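# Screw two taped housing corners tight with robot screwdriver

## Task

Take screws from the screw feeder and drive one into the hole at each of the two housing corners marked with red tape, turning each in with the spindle until the motor halts on its own (stopped_at_torque=1); after that the screw must not be turned or moved again. The two unmarked holes must stay empty, with no screw tip left in them. A screw that was pushed in rather than turned must be fully backed out and driven again. After the final screw, raise the screwdriver well clear of the screw heads, release, and move away.

## Robot and tools

Robot: a single six-joint arm whose tool is a powered screwdriver, a hex key inside a thin vacuum sleeve that can hold a screw. Joints from base outward: waist, shoulder, elbow, forearm roll, wrist pitch, wrist roll. A flat block juts about 9 cm from the last joint's axis toward the tool's -y side and rotates with it, so watch its clearance.

Frames: the scene frame has its origin on the table surface under the arm base, +z up, +y to the left when facing along +x. The state line reports end_effector_position (metres) and end_effector_quat_wxyz plus velocities (m/s, rad/s) in this frame. The tool point is the tip of the hex key when unloaded; the key points along the tool's own +z and can be pushed back by 12 mm. Reported position may be slightly off, more so at long reach.

The row: every motion command is one list of 9 numbers, each in [-1, 1]: dx, dy, dz, rx, ry, rz, spindle, torque_limit, sleeve_vacuum. The first six are an offset, not a pose: they are expressed in the tool point's own axes and counted from the tool pose in the most recent result that showed it (or from the current pose when no such result exists yet in the scene, or for a later call within the same reply). Scale: 1.0 equals 0.6 m for dx, dy, dz and 180 degrees for rotation; rx, ry, rz form a single rotation vector. All zeros is not a pause: it pulls the arm back to the reference pose. spindle: +1 turns the key clockwise at 500 rpm (drives in), -1 reverses; about 0.5 s to full speed; it keeps running at the last value between calls, and the arm does not track the screw meanwhile, so finish actions with spindle 0. torque_limit maps linearly from 0.3 N m at -1 to 1.2 N m at +1. sleeve_vacuum above 0.01 holds a screw, anything else releases it. torque_limit and sleeve_vacuum persist.

Tools:
- execute_actions: argument actions is a list with at most one entry. Empty list: just report state. {"rows": [...], "steps": n}: 1 to 15 rows, n up to 15 (default 15), each step 1/30 s; each row applies for one step, the last row repeats; every row is measured from the same reference pose, not from the previous row. {"steps": n} alone is a wait of up to 300 steps counted from the previous result, including thinking time. Optional pictures boolean.
- move: target is one 9-number row (offset as above); speed in m/s, 0.002 to 0.5, default 0.25, rotation capped at twice that in rad/s. Straight path lasting 0.5 to 10 s (cut off at 10 s). The tool values are applied at the start. It does not avoid obstacles; the arm may lag, drift, or overshoot the speed. Result adds a move: line with the ending (done, off_target, moving, held, fault), limits used (paced = pose clipped, held = some steps blocked), and distance from target. Contact force grows with speed and with how far past contact the target lies.
- wait: seconds 0 to 10, nothing new sent.
- zoom_image: camera cam_high or cam_wrist, region [x0, y0, x1, y1] in pixels, at most 504 by 504.
- finished_scene: scene = current scene number; irreversible, grades the scene. Replying without any tool call also ends things.

Control behaviour: each step the commanded pose is clipped to within 70 mm and 16 degrees of the measured pose; position wins over orientation. After an action the arm only continues to the last clipped pose, so check the reported pose and send the remainder. Joint targets move at most 3.14 rad/s. "pose unreachable" and HELD mean the clearance check altered or blocked commands. Hand target shows where the controller is heading.

Screwing procedure: place the tool point on the screw axis, 2 mm under the head top, and turn slowly with spindle within -0.2 to 0.2 (negative seats the key without driving; positive also drives). While turning, lower the arm 0.7 mm per turn. The motor stops at 95 % of torque_limit, when the head seats or the thread jams; stopped_at_torque then reads 1. To restart, spindle must be 0 or below for 0.5 s first. Loosening does not self-stop; if turns does not drop, raise torque_limit. screw_detected is 1 while sleeve_vacuum_kpa exceeds 30 (a head seals the sleeve). turns counts cumulative key turns, clockwise positive.

Cameras: cam_high (fixed) and cam_wrist (fisheye), both 504x504; calibration lines give K, distortion and T_world_to_cam, accurate to a few degrees and millimetres.

Avoid: joint torque reaching load limits (waist 57, shoulder 57, elbow 47.5, forearm roll 25.6, wrist pitch 18, wrist roll 18 N m) causes a fault, a small back-off and a 10 s hold. Holding loads heats motors: MOTOR HOT from 65 °C, braking fault at 80 °C. Do not drop screws, slam, hit hard, or push anything off the table; loose objects may occasionally get nudged. Joint ranges (rad): waist and forearm roll and wrist roll -6.283 to 6.283, shoulder -2.304 to 2.304, elbow -4.224 to 0.061, wrist pitch -2.164 to 2.164.

Each tool is called after "Call:" as name(argument=value, ...) on one line, values as JSON.

## Session

Call:
execute_actions(actions=[])

Scene clock: 0.00 s of 6600.00 s.
end_effector_position=(+0.3092, -0.3060, +0.5348) sleeve_vacuum_kpa=0 screw_detected=0 stopped_at_torque=0 turns=0.00 end_effector_quat_wxyz=(-0.319, +0.583, +0.663, +0.344) end_effector_velocity=(-0.000, +0.000, -0.000) end_effector_angular_velocity=(+0.000, -0.000, +0.001)
Joint positions: [-0.017  0.344 -1.116  0.003 -1.458 -0.017]
Joint velocities: [ 0.    -0.     0.     0.     0.    -0.001]
Motor temperatures (°C, as the motors report them): [27 28 32 29 32 33]
Hand target: +0.309, -0.306, +0.535; -0.319, +0.583, +0.663, +0.344
camera_calibration (this result's frames):
cam_wrist: T_world_to_cam=[[-0.0851229, 0.619197, 0.780608, -0.0981718], [0.957385, -0.166178, 0.236216, -0.486366], [0.275984, 0.767451, -0.578664, 0.706287], [0, 0, 0, 1]] pos_world=[0.26236, -0.562076, 0.600225]

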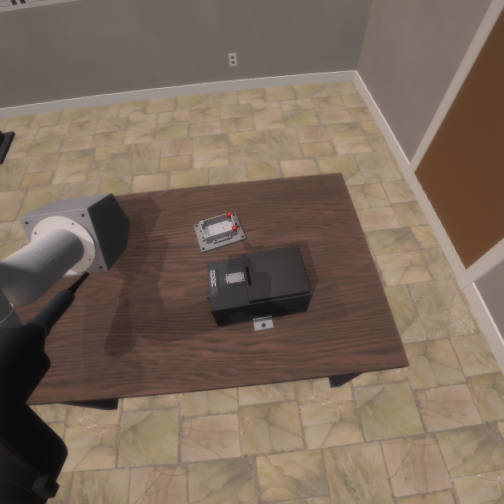

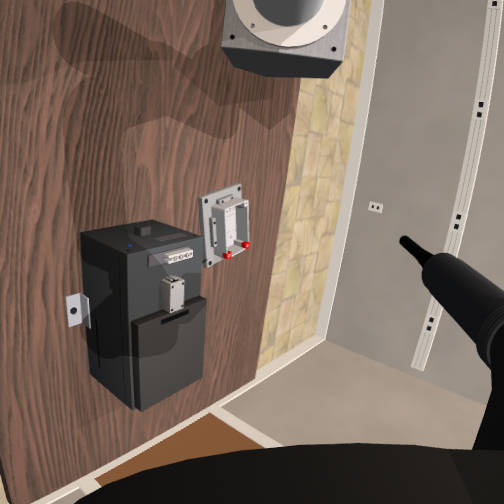

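Call:
zoom_image(camera="cam_high", region=[180, 200, 320, 340])

Region (180, 200, 320, 340) of cam_high's 504x504 image, scaled by 3.600, with more detail than that image has.

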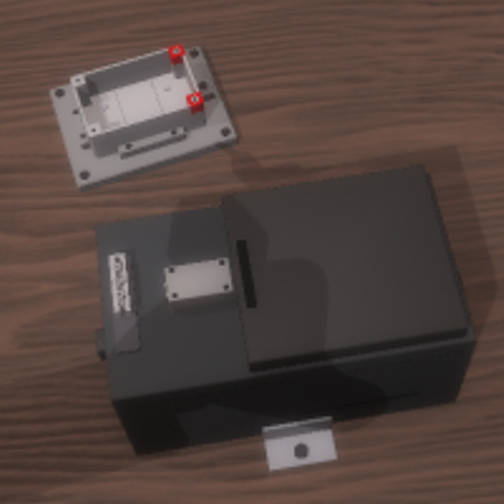

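Call:
move(target=[-0.288, 0.223, 0.4575, 0.031, -0.309, 0, 0, 0, 0], speed=0.3)

Scene clock: 10.47 s of 6600.00 s.
end_effector_position=(+0.4563, -0.1644, +0.2493) sleeve_vacuum_kpa=0 screw_detected=0 stopped_at_torque=0 turns=0.00 end_effector_quat_wxyz=(+0.001, +0.662, +0.750, +0.001) end_effector_velocity=(+0.000, +0.002, -0.002) end_effector_angular_velocity=(-0.007, +0.004, -0.001)
Joint positions: [ 0.342 -0.383 -0.971 -0.889 -1.295  0.927]
Joint velocities: [-0.    -0.011 -0.004 -0.002 -0.003  0.007]
Motor temperatures (°C, as the motors report them): [27 28 32 29 32 33]
Hand target: +0.456, -0.164, +0.249; +0.001, +0.662, +0.750, +0.000
Off the commanded pose: 0.001 m, 0 deg.
After step 90, 5.13 s passed at rest.
move: done
camera_calibration (this result's frames):
cam_wrist: T_world_to_cam=[[-0.0910327, 0.992834, -0.0774251, 0.327598], [0.949744, 0.109938, 0.293086, -0.501493], [0.299497, -0.0468537, -0.952946, 0.340544], [0, 0, 0, 1]] pos_world=[0.40412, -0.254161, 0.496865]

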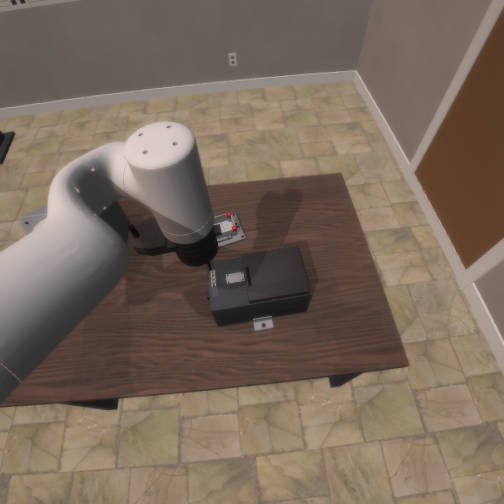

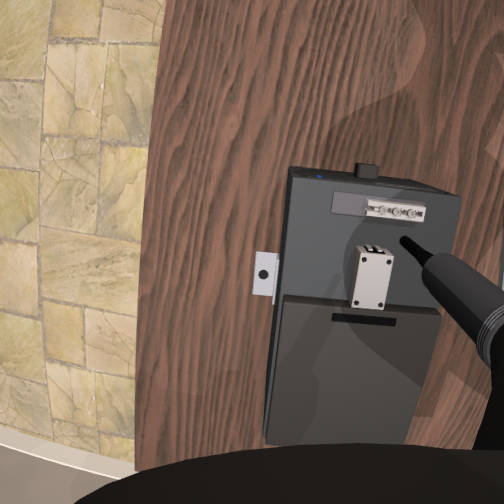

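Call:
zoom_image(camera="cam_wrist", region=[330, 170, 450, 270])

Region (330, 170, 450, 270) of cam_wrist's 504x504 image, scaled by 4.200, with more detail than that image has.

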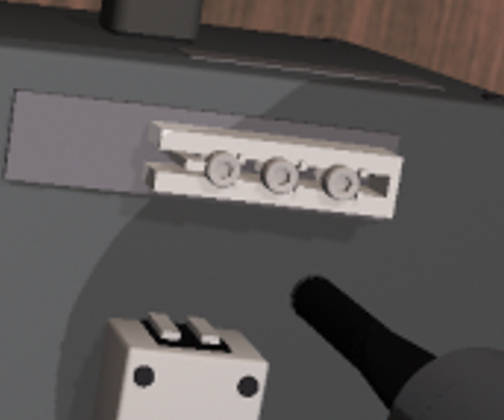

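Call:
move(target=[0.0115, -0.0078, 0.1, 0, 0, 0, 0, 0, 1], speed=0.12)

Call:
zoom_image(camera="cam_wrist", region=[350, 190, 450, 270])

Scene clock: 16.80 s of 6600.00 s.
end_effector_position=(+0.4512, -0.1584, +0.1895) sleeve_vacuum_kpa=14 screw_detected=0 stopped_at_torque=0 turns=0.00 end_effector_quat_wxyz=(+0.001, +0.662, +0.750, +0.001) end_effector_velocity=(-0.000, +0.000, -0.002) end_effector_angular_velocity=(-0.001, +0.001, +0.001)
Joint positions: [ 0.261 -0.404 -0.888 -0.979 -1.2    0.99 ]
Joint velocities: [-0.003 -0.001  0.003 -0.004  0.003  0.002]
Motor temperatures (°C, as the motors report them): [27 28 32 29 32 33]
Hand target: +0.451, -0.158, +0.189; +0.001, +0.662, +0.750, +0.000
Off the commanded pose: 0.000 m, 0 deg.
After step 90, 2.27 s passed at rest.
move: done
camera_calibration (this result's frames):
cam_wrist: T_world_to_cam=[[-0.0906028, 0.992845, -0.0777779, 0.316405], [0.949743, 0.109639, 0.293204, -0.479859], [0.299633, -0.0473039, -0.952881, 0.285268], [0, 0, 0, 1]] pos_world=[0.398934, -0.248035, 0.437132]

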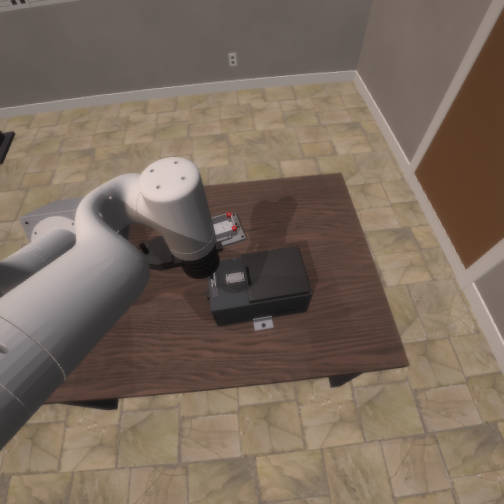

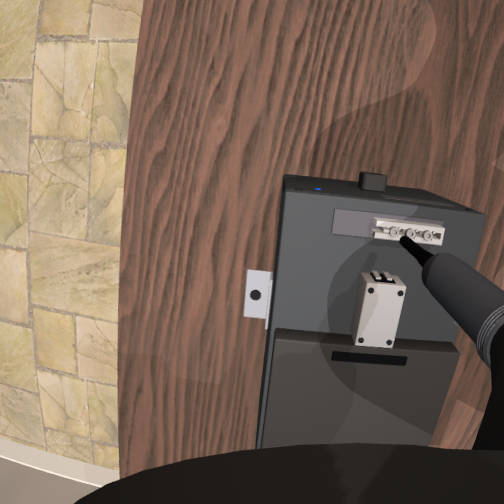

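Region (350, 190, 450, 270) of cam_wrist's 504x504 image, scaled by 5.040, with more detail than that image has; it fills the top 403 rows of this view, and the rest is white.

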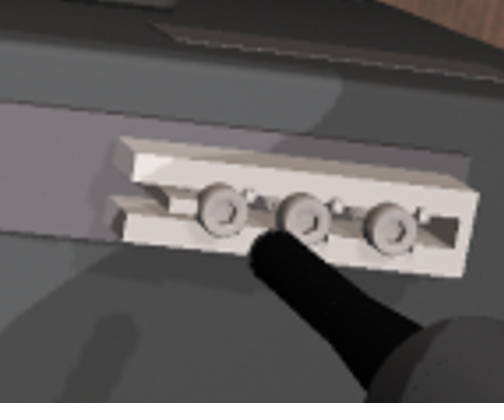

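Call:
move(target=[-0.0012, -0.0012, 0.046, 0, 0, 0, -0.15, 0, 1], speed=0.02)

Scene clock: 21.03 s of 6600.00 s.
end_effector_position=(+0.4509, -0.1592, +0.1623) sleeve_vacuum_kpa=14 screw_detected=0 stopped_at_torque=0 turns=-2.10 end_effector_quat_wxyz=(+0.001, +0.662, +0.750, +0.001) end_effector_velocity=(-0.001, -0.000, -0.003) end_effector_angular_velocity=(-0.001, +0.001, -0.000)
Joint positions: [ 0.216 -0.416 -0.861 -1.029 -1.162  1.014]
Joint velocities: [-0.004 -0.002  0.003 -0.004  0.002  0.003]
Motor temperatures (°C, as the motors report them): [27 28 32 29 32 33]
Hand target: +0.451, -0.159, +0.162; +0.001, +0.662, +0.750, +0.000
Off the commanded pose: 0.000 m, 0 deg.
move: done
camera_calibration (this result's frames):
cam_wrist: T_world_to_cam=[[-0.0903077, 0.99288, -0.0776747, 0.314907], [0.94968, 0.109341, 0.293516, -0.471561], [0.299919, -0.0472594, -0.952793, 0.259218], [0, 0, 0, 1]] pos_world=[0.398527, -0.248854, 0.409852]

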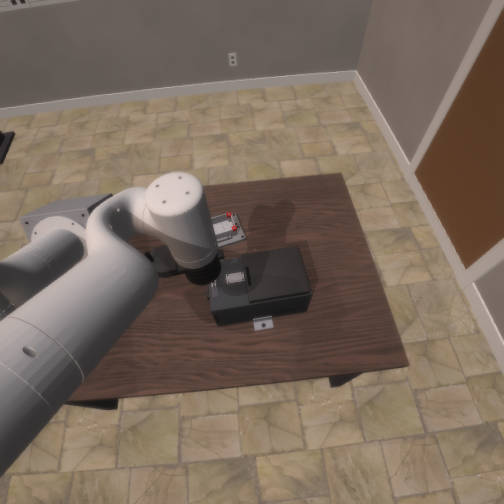

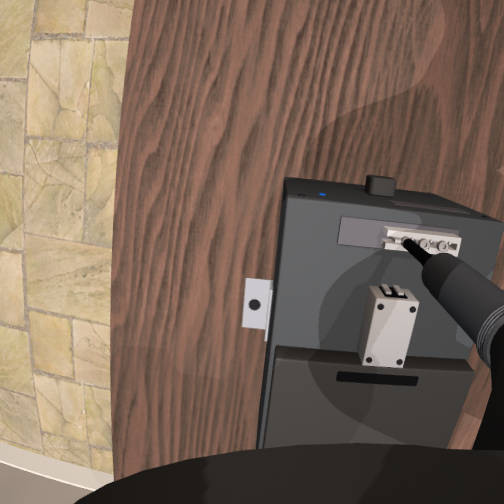

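Call:
zoom_image(camera="cam_wrist", region=[375, 215, 465, 275])

Region (375, 215, 465, 275) of cam_wrist's 504x504 image, scaled by 5.600, with more detail than that image has.

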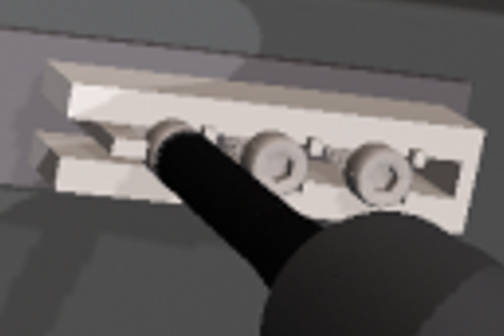

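Call:
move(target=[-0.0028, -0.0017, -0.008, 0, 0, 0, -0.15, 0, 1], speed=0.012)

Call:
move(target=[0, 0, 0.008, 0, 0, 0, -0.15, 0, 1], speed=0.01)

Scene clock: 26.83 s of 6600.00 s.
end_effector_position=(+0.4503, -0.1603, +0.1668) sleeve_vacuum_kpa=40 screw_detected=1 stopped_at_torque=0 turns=-9.34 end_effector_quat_wxyz=(+0.001, +0.662, +0.750, +0.001) end_effector_velocity=(-0.000, -0.001, +0.003) end_effector_angular_velocity=(+0.000, +0.000, -0.000)
Joint positions: [ 0.223 -0.408 -0.862 -1.021 -1.167  1.008]
Joint velocities: [ 0.004  0.005 -0.001  0.006 -0.004 -0.004]
Motor temperatures (°C, as the motors report them): [27 28 32 29 32 33]
Hand target: +0.450, -0.161, +0.167; +0.001, +0.662, +0.750, +0.001
Off the commanded pose: 0.001 m, 0 deg.
move: done
camera_calibration (this result's frames):
cam_wrist: T_world_to_cam=[[-0.0902825, 0.992988, -0.0763182, 0.316046], [0.949523, 0.10894, 0.294175, -0.472324], [0.300426, -0.045907, -0.9527, 0.263663], [0, 0, 0, 1]] pos_world=[0.397805, -0.250271, 0.414257]

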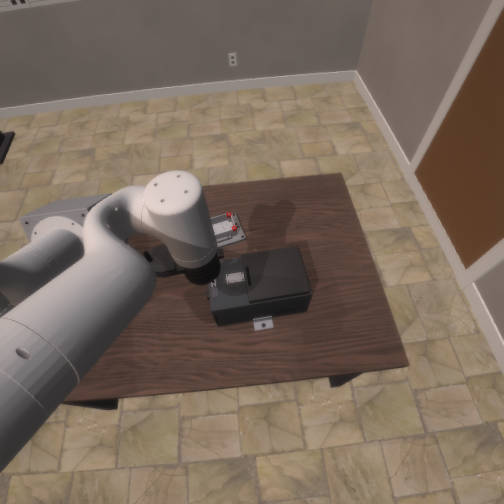

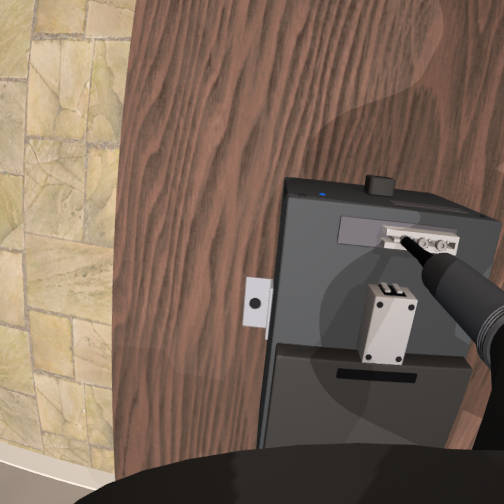

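Scene clock: 27.77 s of 6600.00 s.
end_effector_position=(+0.4503, -0.1605, +0.1626) sleeve_vacuum_kpa=40 screw_detected=1 stopped_at_torque=0 turns=-10.51 end_effector_quat_wxyz=(+0.001, +0.662, +0.750, +0.001) end_effector_velocity=(-0.000, -0.000, -0.003) end_effector_angular_velocity=(-0.000, +0.000, +0.000)
Joint positions: [ 0.216 -0.411 -0.858 -1.029 -1.161  1.012]
Joint velocities: [-0.004 -0.002  0.002 -0.005  0.003  0.002]
Motor temperatures (°C, as the motors report them): [27 28 32 29 32 33]
Hand target: +0.450, -0.161, +0.162; +0.001, +0.662, +0.750, +0.001
Off the commanded pose: 0.000 m, 0 deg.
move: done
camera_calibration (this result's frames):
cam_wrist: T_world_to_cam=[[-0.0902347, 0.992968, -0.0766272, 0.315999], [0.949545, 0.108983, 0.294085, -0.471037], [0.300369, -0.0462243, -0.952702, 0.259625], [0, 0, 0, 1]] pos_world=[0.397802, -0.250441, 0.410085]

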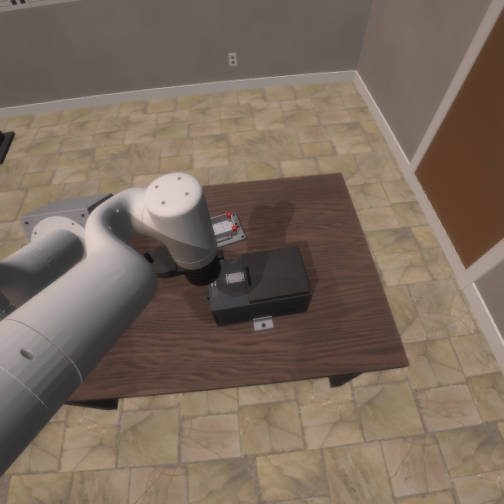

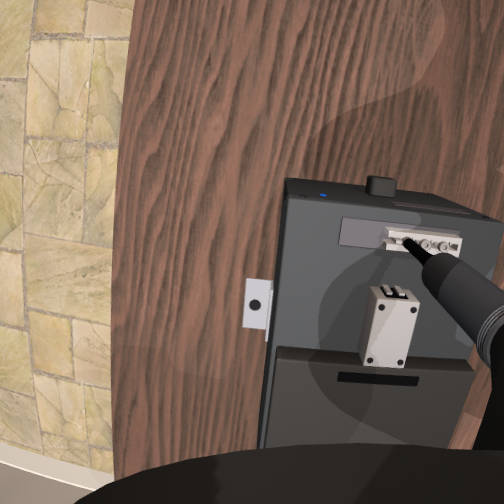

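Call:
move(target=[0, 0, -0.11, 0, 0, 0, 0, 0, 1], speed=0.15)

Call:
move(target=[0.383, 0.167, 0.0, 0, 0, 0, 0, 0, 1], speed=0.3)

Call:
move(target=[0, 0, 0.16, 0, 0, 0, 0, 0, 1], speed=0.15)

Scene clock: 34.33 s of 6600.00 s.
end_effector_position=(+0.4497, -0.1604, +0.2283) sleeve_vacuum_kpa=40 screw_detected=1 stopped_at_torque=0 turns=-17.41 end_effector_quat_wxyz=(+0.001, +0.662, +0.750, +0.001) end_effector_velocity=(+0.000, -0.000, +0.003) end_effector_angular_velocity=(-0.000, +0.000, -0.001)
Joint positions: [ 0.32  -0.382 -0.927 -0.916 -1.257  0.955]
Joint velocities: [ 0.004  0.    -0.004  0.004 -0.004 -0.001]
Motor temperatures (°C, as the motors report them): [27 28 32 29 32 33]
Hand target: +0.450, -0.160, +0.229; +0.001, +0.662, +0.750, +0.001
Off the commanded pose: 0.001 m, 0 deg.
move: done
camera_calibration (this result's frames):
cam_wrist: T_world_to_cam=[[-0.0907368, 0.992955, -0.0762097, 0.320988], [0.94957, 0.109327, 0.293877, -0.489748], [0.300138, -0.045701, -0.9528, 0.322572], [0, 0, 0, 1]] pos_world=[0.39736, -0.250442, 0.475735]

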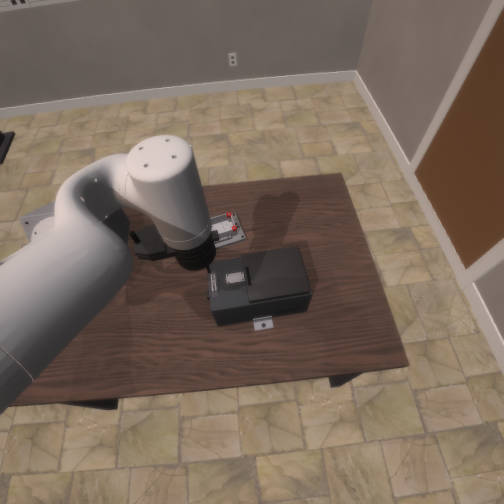

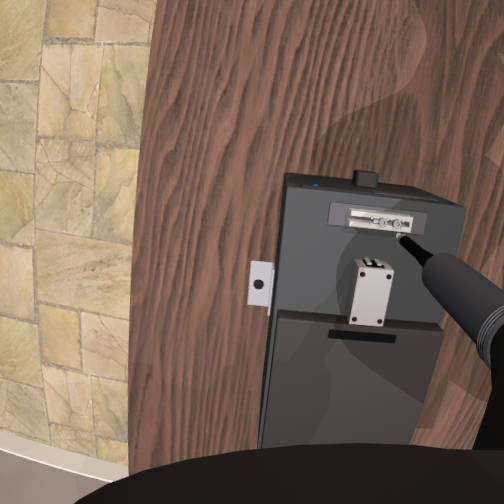

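Scene clock: 35.90 s of 6600.00 s.
end_effector_position=(+0.5196, +0.0799, +0.2290) sleeve_vacuum_kpa=40 screw_detected=1 stopped_at_torque=0 turns=-17.41 end_effector_quat_wxyz=(+0.001, +0.662, +0.750, +0.001) end_effector_velocity=(+0.002, +0.002, -0.000) end_effector_angular_velocity=(-0.002, +0.000, +0.001)
Joint positions: [ 0.467 -0.985 -1.377 -0.841 -1.21   1.125]
Joint velocities: [ 0.    -0.009 -0.011  0.001 -0.003 -0.002]
Motor temperatures (°C, as the motors report them): [27 28 32 29 32 33]
Hand target: +0.520, +0.080, +0.229; +0.001, +0.662, +0.750, +0.001
Off the commanded pose: 0.001 m, 0 deg.
move: done
camera_calibration (this result's frames):
cam_wrist: T_world_to_cam=[[-0.0905002, 0.992978, -0.0761905, 0.0886771], [0.949544, 0.109104, 0.294045, -0.582613], [0.300292, -0.0457351, -0.95275, 0.313173], [0, 0, 0, 1]] pos_world=[0.467199, -0.0101662, 0.476446]

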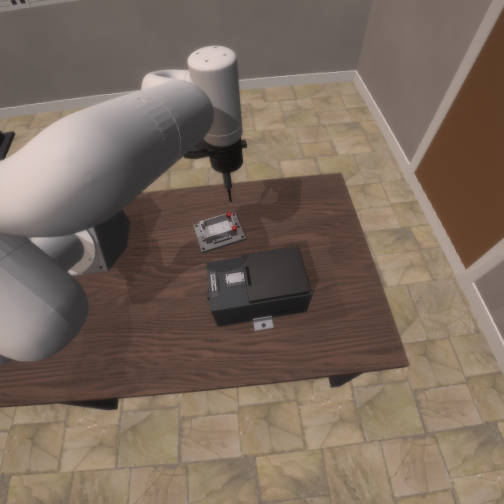

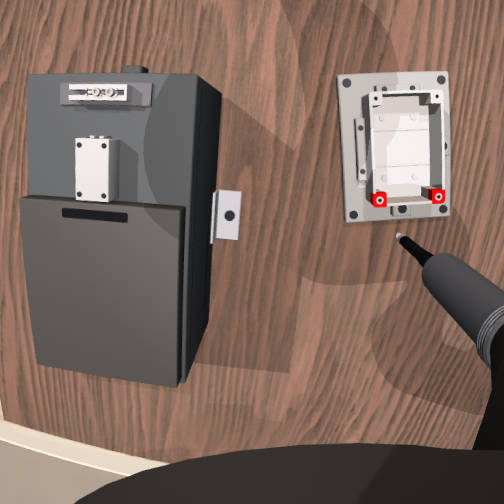

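Scene clock: 37.10 s of 6600.00 s.
end_effector_position=(+0.5204, +0.0798, +0.1334) sleeve_vacuum_kpa=40 screw_detected=1 stopped_at_torque=0 turns=-17.41 end_effector_quat_wxyz=(+0.001, +0.662, +0.750, +0.001) end_effector_velocity=(+0.000, +0.000, -0.003) end_effector_angular_velocity=(-0.000, -0.001, -0.000)
Joint positions: [ 0.353 -1.034 -1.29  -0.988 -1.099  1.219]
Joint velocities: [-0.004 -0.002  0.001 -0.006  0.003  0.004]
Motor temperatures (°C, as the motors report them): [27 28 32 29 32 33]
Hand target: +0.520, +0.080, +0.133; +0.001, +0.662, +0.750, +0.001
Off the commanded pose: 0.001 m, 0 deg.
move: done
camera_calibration (this result's frames):
cam_wrist: T_world_to_cam=[[-0.0899498, 0.992991, -0.0766729, 0.0813635], [0.949502, 0.108736, 0.294317, -0.555206], [0.300591, -0.0463273, -0.952627, 0.221663], [0, 0, 0, 1]] pos_world=[0.467858, -0.0101534, 0.380807]

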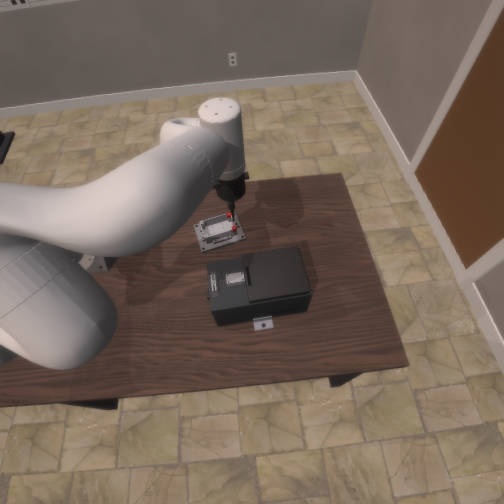

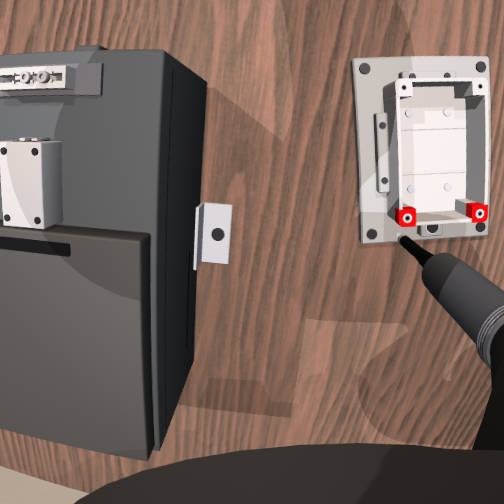

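Call:
move(target=[0.04, 0, 0.06, 0, 0, 0, 0, 0, 1], speed=0.08)

Call:
zoom_image(camera="cam_wrist", region=[340, 170, 450, 280])

Scene clock: 43.03 s of 6600.00 s.
end_effector_position=(+0.5177, +0.1033, +0.0977) sleeve_vacuum_kpa=40 screw_detected=1 stopped_at_torque=0 turns=-17.41 end_effector_quat_wxyz=(+0.001, +0.662, +0.749, +0.001) end_effector_velocity=(-0.000, +0.002, -0.002) end_effector_angular_velocity=(+0.000, +0.000, -0.000)
Joint positions: [ 0.329 -1.108 -1.305 -1.036 -1.063  1.273]
Joint velocities: [-0.001 -0.005 -0.001 -0.003  0.002  0.003]
Motor temperatures (°C, as the motors report them): [27 28 32 29 32 33]
Hand target: +0.518, +0.103, +0.097; +0.001, +0.662, +0.749, +0.001
Off the commanded pose: 0.000 m, 0 deg.
After step 90, 1.90 s passed at rest.
move: done
camera_calibration (this result's frames):
cam_wrist: T_world_to_cam=[[-0.089683, 0.993003, -0.0768275, 0.0548449], [0.949476, 0.108535, 0.294473, -0.544686], [0.300751, -0.0465367, -0.952567, 0.189473], [0, 0, 0, 1]] pos_world=[0.465101, 0.0134738, 0.345095]

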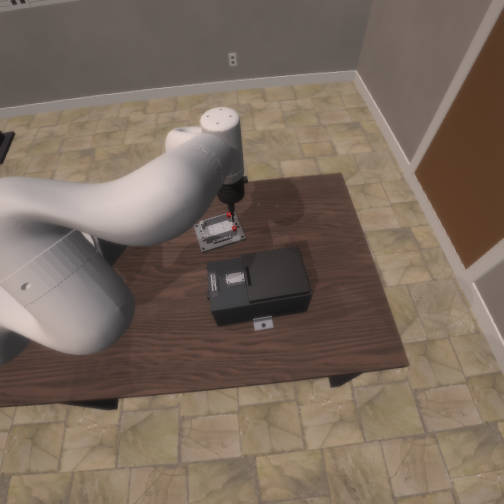

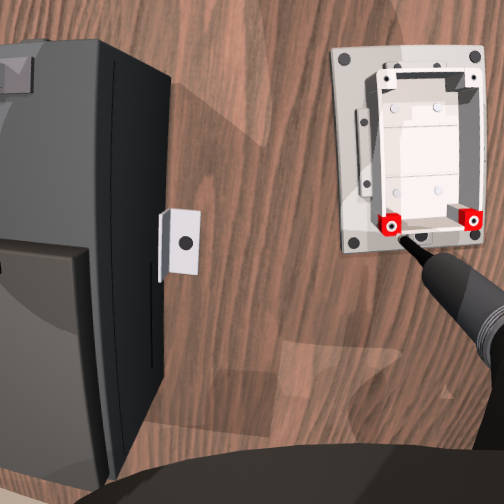

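Region (340, 170, 450, 280) of cam_wrist's 504x504 image, scaled by 4.582, with more detail than that image has.

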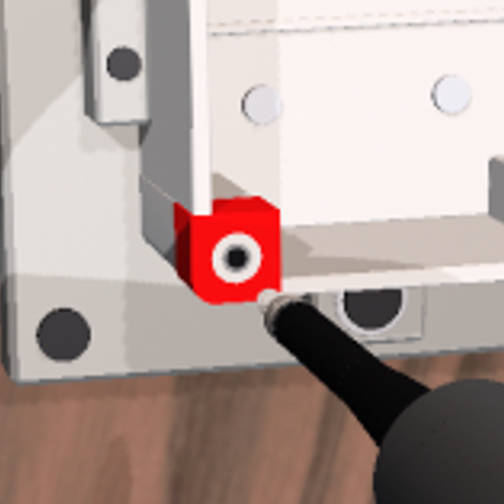

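Call:
move(target=[0, -0.0035, 0.02, 0, 0, 0, 0, 0, 1], speed=0.03)

Call:
zoom_image(camera="cam_wrist", region=[360, 195, 440, 275])

Scene clock: 49.13 s of 6600.00 s.
end_effector_position=(+0.5158, +0.1031, +0.0859) sleeve_vacuum_kpa=40 screw_detected=1 stopped_at_torque=0 turns=-17.41 end_effector_quat_wxyz=(+0.001, +0.662, +0.749, +0.001) end_effector_velocity=(+0.000, +0.000, -0.002) end_effector_angular_velocity=(+0.001, -0.001, -0.001)
Joint positions: [ 0.315 -1.115 -1.294 -1.058 -1.052  1.29 ]
Joint velocities: [-0.003 -0.001  0.002 -0.006  0.003  0.005]
Motor temperatures (°C, as the motors report them): [28 28 32 29 32 33]
Hand target: +0.516, +0.103, +0.086; +0.001, +0.662, +0.749, +0.001
Off the commanded pose: 0.000 m, 0 deg.
After step 90, 2.30 s passed at rest.
move: done
camera_calibration (this result's frames):
cam_wrist: T_world_to_cam=[[-0.0896358, 0.993001, -0.0769062, 0.0540307], [0.949476, 0.108514, 0.294484, -0.539366], [0.300768, -0.0466243, -0.952557, 0.178867], [0, 0, 0, 1]] pos_world=[0.463161, 0.0132158, 0.333371]

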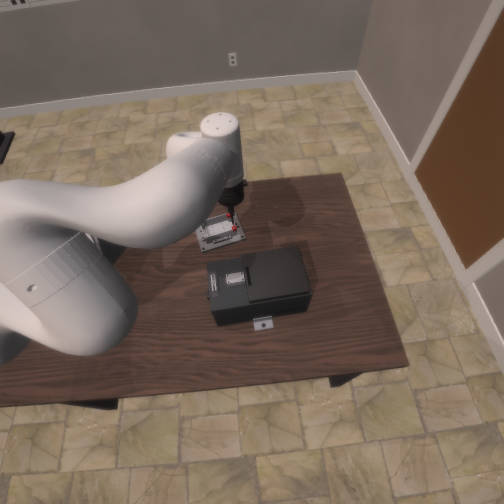

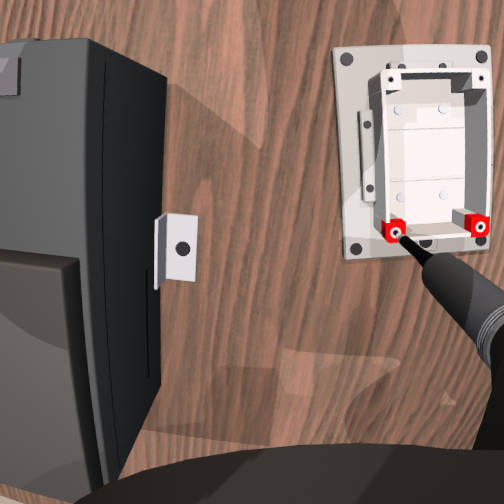

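Region (360, 195, 440, 275) of cam_wrist's 504x504 image, scaled by 6.300, with more detail than that image has.

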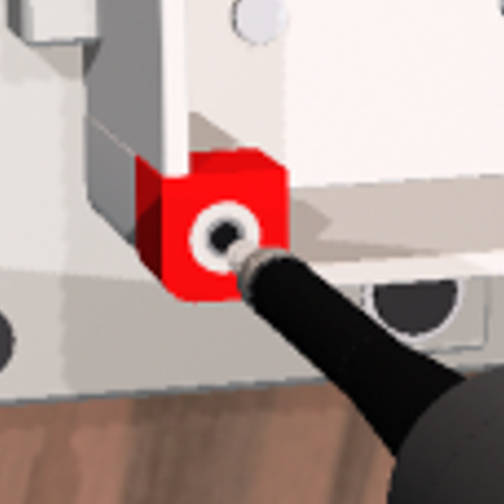

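Call:
move(target=[0, -0.0007, 0.009, 0, 0, 0, 0, 0, 1], speed=0.01)

Call:
zoom_image(camera="cam_wrist", region=[360, 195, 440, 275])

Scene clock: 53.03 s of 6600.00 s.
end_effector_position=(+0.5154, +0.1030, +0.0808) sleeve_vacuum_kpa=40 screw_detected=1 stopped_at_torque=0 turns=-17.41 end_effector_quat_wxyz=(+0.001, +0.662, +0.749, +0.001) end_effector_velocity=(-0.000, -0.000, -0.002) end_effector_angular_velocity=(-0.000, +0.000, -0.000)
Joint positions: [ 0.309 -1.119 -1.291 -1.068 -1.048  1.296]
Joint velocities: [-0.003 -0.002  0.001 -0.004  0.002  0.003]
Motor temperatures (°C, as the motors report them): [28 28 32 29 32 33]
Hand target: +0.515, +0.103, +0.081; +0.001, +0.662, +0.749, +0.001
Off the commanded pose: 0.000 m, 0 deg.
After step 90, 0.17 s passed at rest.
move: done
camera_calibration (this result's frames):
cam_wrist: T_world_to_cam=[[-0.0896458, 0.992996, -0.0769624, 0.0536774], [0.949482, 0.108539, 0.294453, -0.537496], [0.300744, -0.0466779, -0.952562, 0.174103], [0, 0, 0, 1]] pos_world=[0.462795, 0.0131647, 0.328243]

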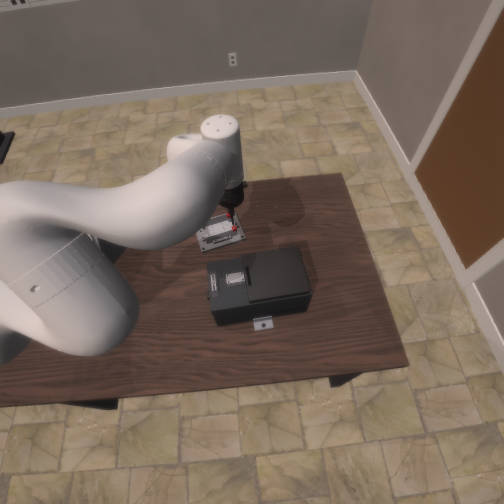

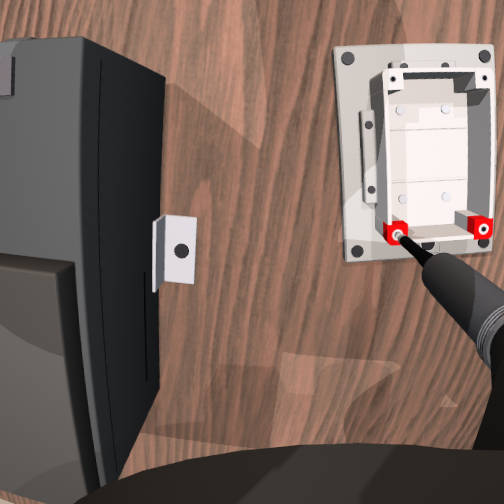

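Region (360, 195, 440, 275) of cam_wrist's 504x504 image, scaled by 6.300, with more detail than that image has.

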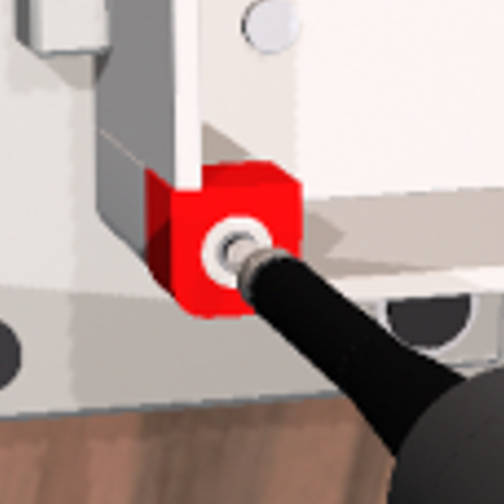

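Call:
move(target=[0, 0, 0.005, 0, 0, 0, 0, 0, 1], speed=0.008)

Call:
zoom_image(camera="cam_wrist", region=[360, 195, 440, 275])

Scene clock: 56.33 s of 6600.00 s.
end_effector_position=(+0.5154, +0.1030, +0.0779) sleeve_vacuum_kpa=40 screw_detected=1 stopped_at_torque=0 turns=-17.41 end_effector_quat_wxyz=(+0.001, +0.662, +0.749, +0.001) end_effector_velocity=(+0.000, -0.000, -0.001) end_effector_angular_velocity=(-0.001, +0.000, -0.001)
Joint positions: [ 0.305 -1.121 -1.29  -1.073 -1.046  1.299]
Joint velocities: [-0.002 -0.001  0.    -0.002  0.     0.002]
Motor temperatures (°C, as the motors report them): [28 28 32 29 32 33]
Hand target: +0.515, +0.103, +0.078; +0.001, +0.662, +0.749, +0.001
Off the commanded pose: 0.000 m, 0 deg.
move: done
camera_calibration (this result's frames):
cam_wrist: T_world_to_cam=[[-0.089649, 0.992993, -0.0769912, 0.053471], [0.949486, 0.10855, 0.294438, -0.536671], [0.300733, -0.046706, -0.952564, 0.171394], [0, 0, 0, 1]] pos_world=[0.462811, 0.0131645, 0.325397]

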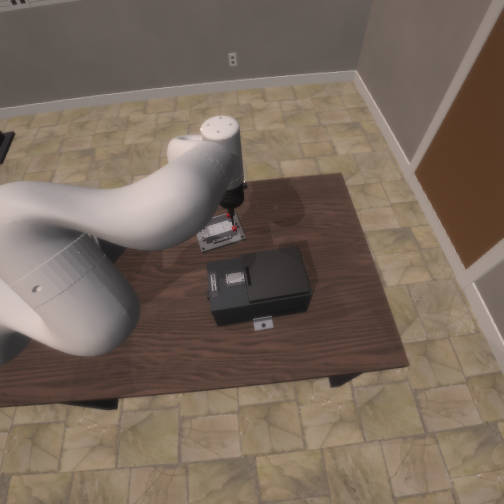

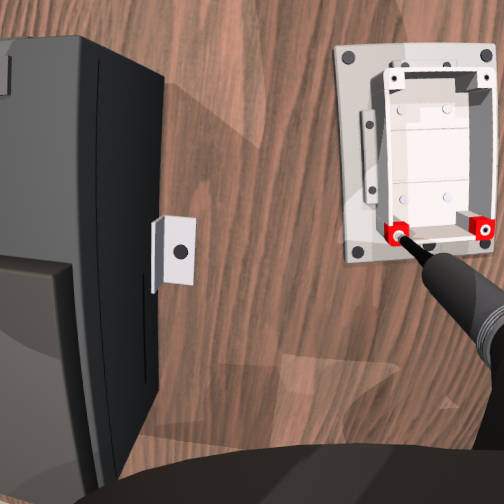

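Region (360, 195, 440, 275) of cam_wrist's 504x504 image, scaled by 6.300, with more detail than that image has.

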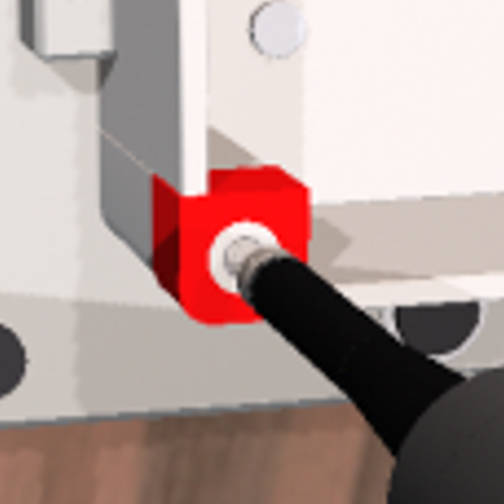

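Call:
move(target=[0.0022, 0.0022, 0.01, 0, 0, 0, 0, 0, 1], speed=0.008)

Call:
zoom_image(camera="cam_wrist", region=[360, 195, 440, 275])

Scene clock: 62.03 s of 6600.00 s.
end_effector_position=(+0.5166, +0.1044, +0.0722) sleeve_vacuum_kpa=40 screw_detected=1 stopped_at_torque=0 turns=-17.41 end_effector_quat_wxyz=(+0.001, +0.662, +0.749, +0.001) end_effector_velocity=(+0.001, +0.000, -0.002) end_effector_angular_velocity=(-0.000, -0.000, -0.002)
Joint positions: [ 0.298 -1.131 -1.294 -1.082 -1.042  1.304]
Joint velocities: [-0.002 -0.003 -0.002 -0.003  0.001  0.003]
Motor temperatures (°C, as the motors report them): [28 28 32 29 32 33]
Hand target: +0.517, +0.104, +0.072; +0.001, +0.662, +0.749, +0.001
Off the commanded pose: 0.000 m, 0 deg.
After step 90, 1.70 s passed at rest.
move: done
camera_calibration (this result's frames):
cam_wrist: T_world_to_cam=[[-0.0896497, 0.99299, -0.0770317, 0.0517284], [0.949488, 0.108562, 0.294426, -0.536194], [0.300725, -0.0467455, -0.952565, 0.165617], [0, 0, 0, 1]] pos_world=[0.463943, 0.0145866, 0.319615]

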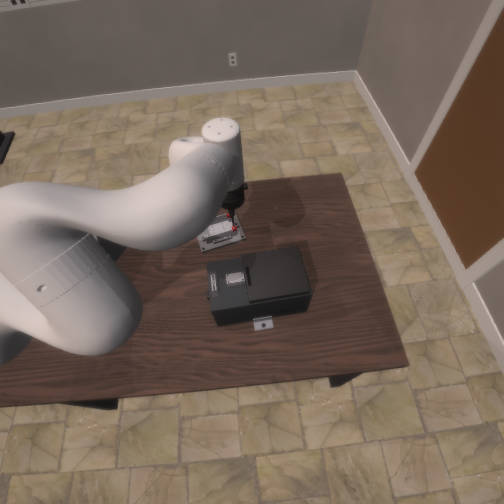

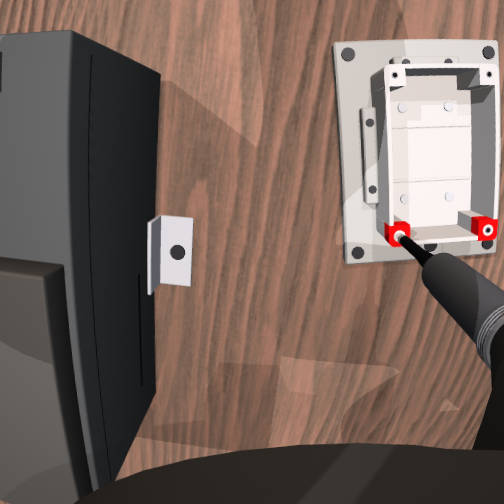

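Region (360, 195, 440, 275) of cam_wrist's 504x504 image, scaled by 6.300, with more detail than that image has.

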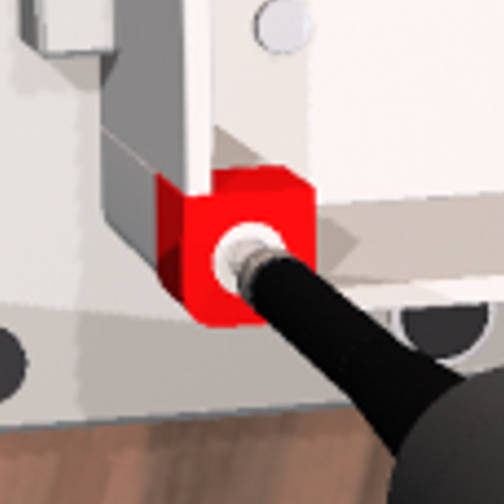

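Call:
move(target=[0.0038, 0.0034, 0.01, 0, 0, 0, 0, 0, 1], speed=0.008)

Call:
zoom_image(camera="cam_wrist", region=[360, 195, 440, 275])

Scene clock: 65.77 s of 6600.00 s.
end_effector_position=(+0.5182, +0.1066, +0.0663) sleeve_vacuum_kpa=30 screw_detected=0 stopped_at_torque=0 turns=-17.41 end_effector_quat_wxyz=(+0.001, +0.662, +0.749, +0.001) end_effector_velocity=(+0.000, +0.001, -0.002) end_effector_angular_velocity=(+0.001, +0.001, -0.001)
Joint positions: [ 0.291 -1.143 -1.302 -1.091 -1.04   1.307]
Joint velocities: [-0.002 -0.004 -0.003 -0.002  0.001  0.002]
Motor temperatures (°C, as the motors report them): [28 28 32 29 32 33]
Hand target: +0.518, +0.107, +0.066; +0.001, +0.662, +0.749, +0.001
Off the commanded pose: 0.000 m, 0 deg.
move: done
camera_calibration (this result's frames):
cam_wrist: T_world_to_cam=[[-0.089741, 0.992944, -0.0775177, 0.0492944], [0.949515, 0.108788, 0.294254, -0.536305], [0.300611, -0.0471975, -0.952578, 0.159804], [0, 0, 0, 1]] pos_world=[0.465615, 0.0169393, 0.313857]

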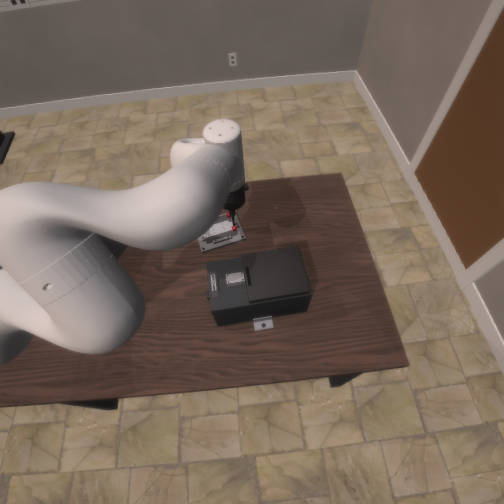

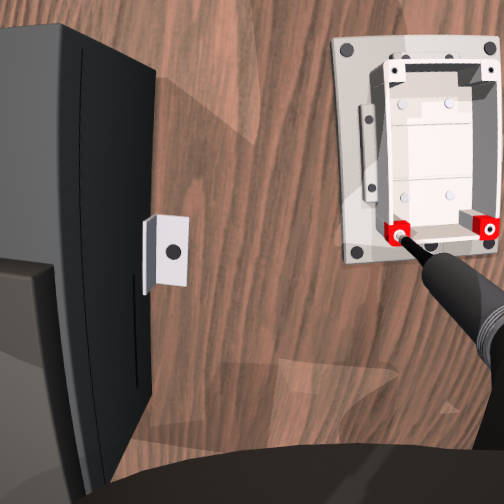

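Region (360, 195, 440, 275) of cam_wrist's 504x504 image, scaled by 6.300, with more detail than that image has.

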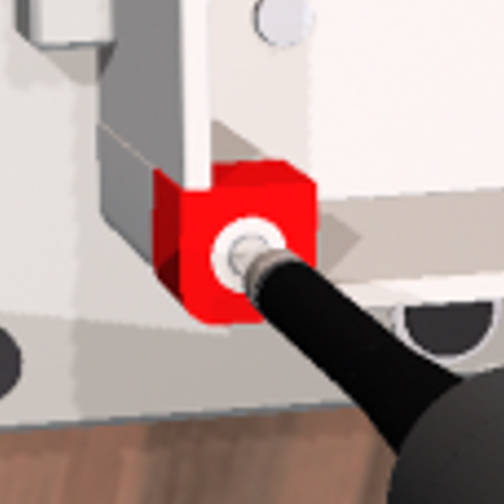

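Call:
move(target=[-0.0015, -0.0013, -0.008, 0, 0, 0, 0, 0, 1], speed=0.01)

Call:
move(target=[0, 0, 0.005, 0, 0, 0, 0, 0, 1], speed=0.008)

Call:
zoom_image(camera="cam_wrist", region=[360, 195, 440, 275])

Scene clock: 70.07 s of 6600.00 s.
end_effector_position=(+0.5177, +0.1058, +0.0709) sleeve_vacuum_kpa=39 screw_detected=1 stopped_at_torque=0 turns=-17.41 end_effector_quat_wxyz=(+0.001, +0.662, +0.749, +0.001) end_effector_velocity=(-0.001, -0.001, +0.003) end_effector_angular_velocity=(-0.001, +0.001, -0.000)
Joint positions: [ 0.297 -1.136 -1.299 -1.083 -1.042  1.304]
Joint velocities: [ 0.004  0.004  0.002  0.006 -0.003 -0.003]
Motor temperatures (°C, as the motors report them): [28 28 32 29 32 33]
Hand target: +0.518, +0.106, +0.071; +0.001, +0.662, +0.749, +0.001
Off the commanded pose: 0.000 m, 0 deg.
After step 90, 0.57 s passed at rest.
move: done
camera_calibration (this result's frames):
cam_wrist: T_world_to_cam=[[-0.0895862, 0.99298, -0.0772292, 0.0503053], [0.949494, 0.10856, 0.294408, -0.536994], [0.300725, -0.0469538, -0.952554, 0.164142], [0, 0, 0, 1]] pos_world=[0.465018, 0.0160512, 0.318334]

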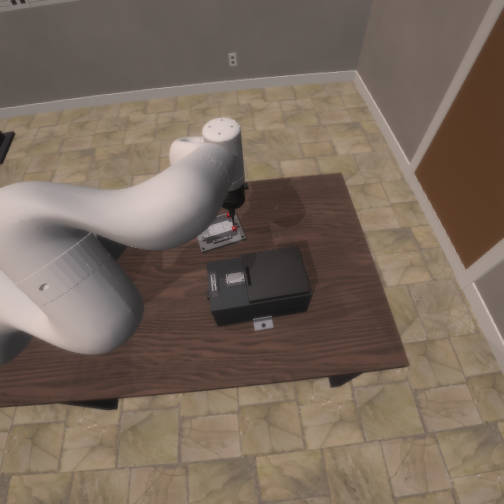

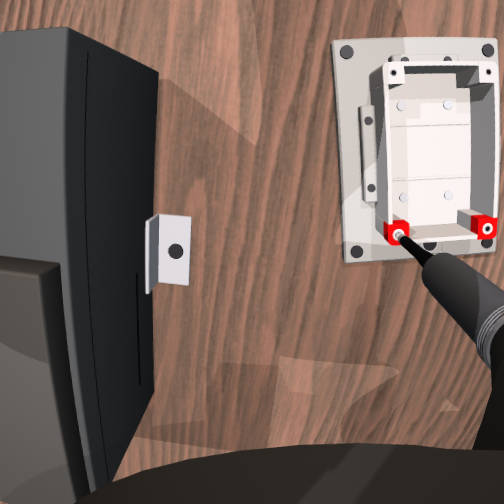

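Scene clock: 70.77 s of 6600.00 s.
end_effector_position=(+0.5177, +0.1059, +0.0681) sleeve_vacuum_kpa=36 screw_detected=1 stopped_at_torque=0 turns=-17.41 end_effector_quat_wxyz=(+0.001, +0.662, +0.749, +0.001) end_effector_velocity=(-0.000, -0.000, -0.002) end_effector_angular_velocity=(-0.001, -0.000, +0.000)
Joint positions: [ 0.293 -1.139 -1.299 -1.089 -1.04   1.306]
Joint velocities: [-0.003 -0.002  0.001 -0.004  0.001  0.002]
Motor temperatures (°C, as the motors report them): [28 28 32 29 32 33]
Hand target: +0.518, +0.106, +0.068; +0.001, +0.662, +0.749, +0.001
Off the commanded pose: 0.000 m, 0 deg.
move: done
camera_calibration (this result's frames):
cam_wrist: T_world_to_cam=[[-0.0895738, 0.993003, -0.0769525, 0.0499655], [0.949463, 0.108471, 0.294539, -0.536258], [0.300825, -0.0466806, -0.952536, 0.161459], [0, 0, 0, 1]] pos_world=[0.465062, 0.0160898, 0.315589]

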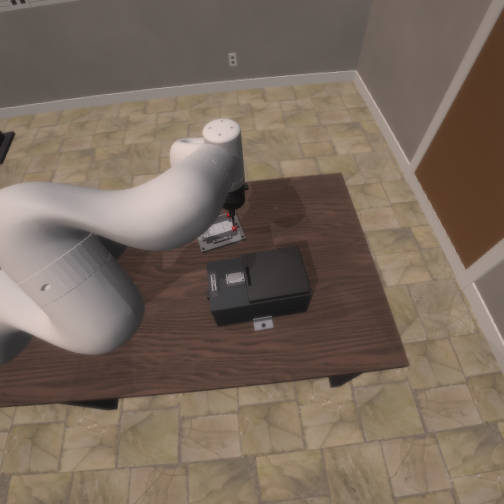

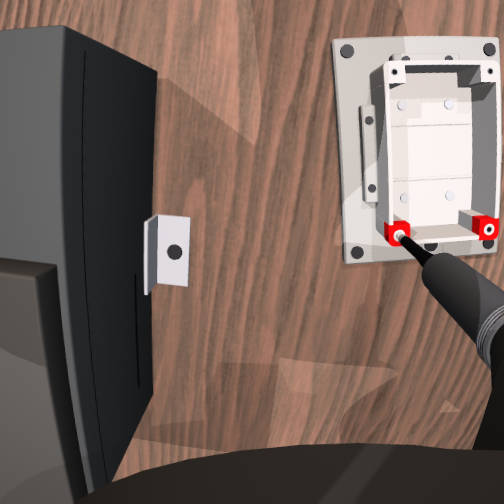

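Region (360, 195, 440, 275) of cam_wrist's 504x504 image, scaled by 6.300, with more detail than that image has.

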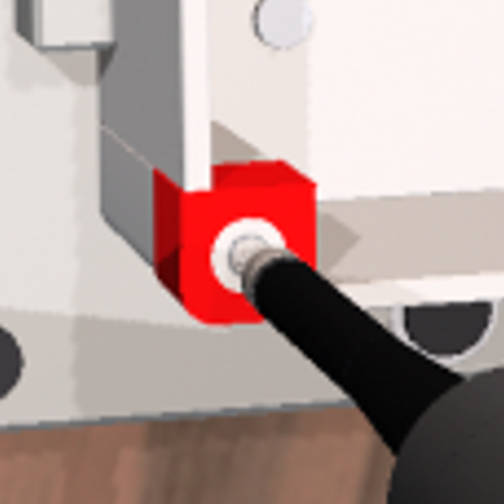

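Seated in the hole. Drive.

Call:
move(target=[0, 0, 0.026, 0, 0, 0, 0.45, 0, 1], speed=0.0027)

Scene clock: 78.70 s of 6600.00 s.
end_effector_position=(+0.5179, +0.1059, +0.0526) sleeve_vacuum_kpa=40 screw_detected=1 stopped_at_torque=1 turns=-3.55 end_effector_quat_wxyz=(+0.001, +0.662, +0.749, +0.001) end_effector_velocity=(-0.000, -0.000, -0.001) end_effector_angular_velocity=(-0.001, +0.001, -0.000)
Joint positions: [ 0.272 -1.153 -1.295 -1.118 -1.029  1.323]
Joint velocities: [-0.001 -0.001  0.    -0.001 -0.001  0.001]
Motor temperatures (°C, as the motors report them): [28 28 32 29 32 33]
Hand target: +0.518, +0.106, +0.053; +0.001, +0.662, +0.749, +0.001
Off the commanded pose: 0.000 m, 0 deg.
move: done
camera_calibration (this result's frames):
cam_wrist: T_world_to_cam=[[-0.0895131, 0.993, -0.0770563, 0.0487905], [0.949453, 0.108447, 0.294583, -0.531811], [0.300877, -0.0467923, -0.952514, 0.146615], [0, 0, 0, 1]] pos_world=[0.465183, 0.0160847, 0.300075]

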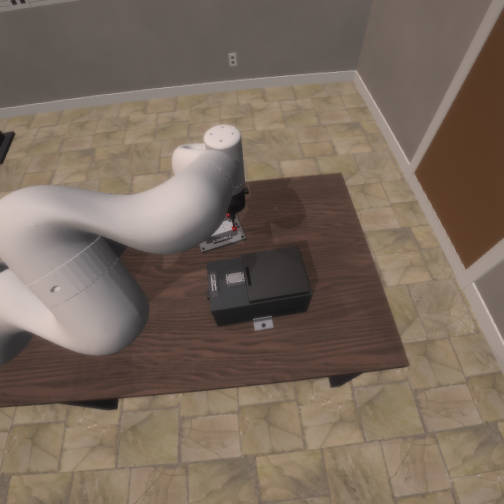

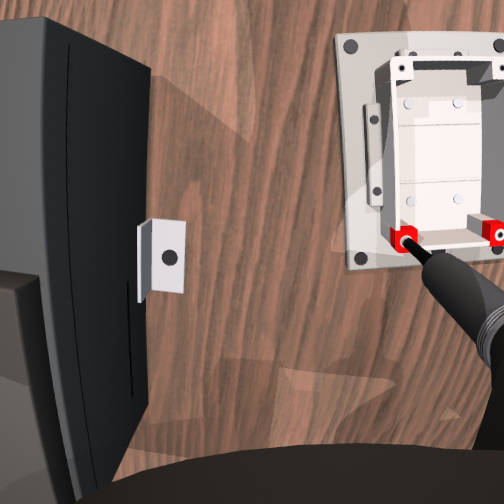

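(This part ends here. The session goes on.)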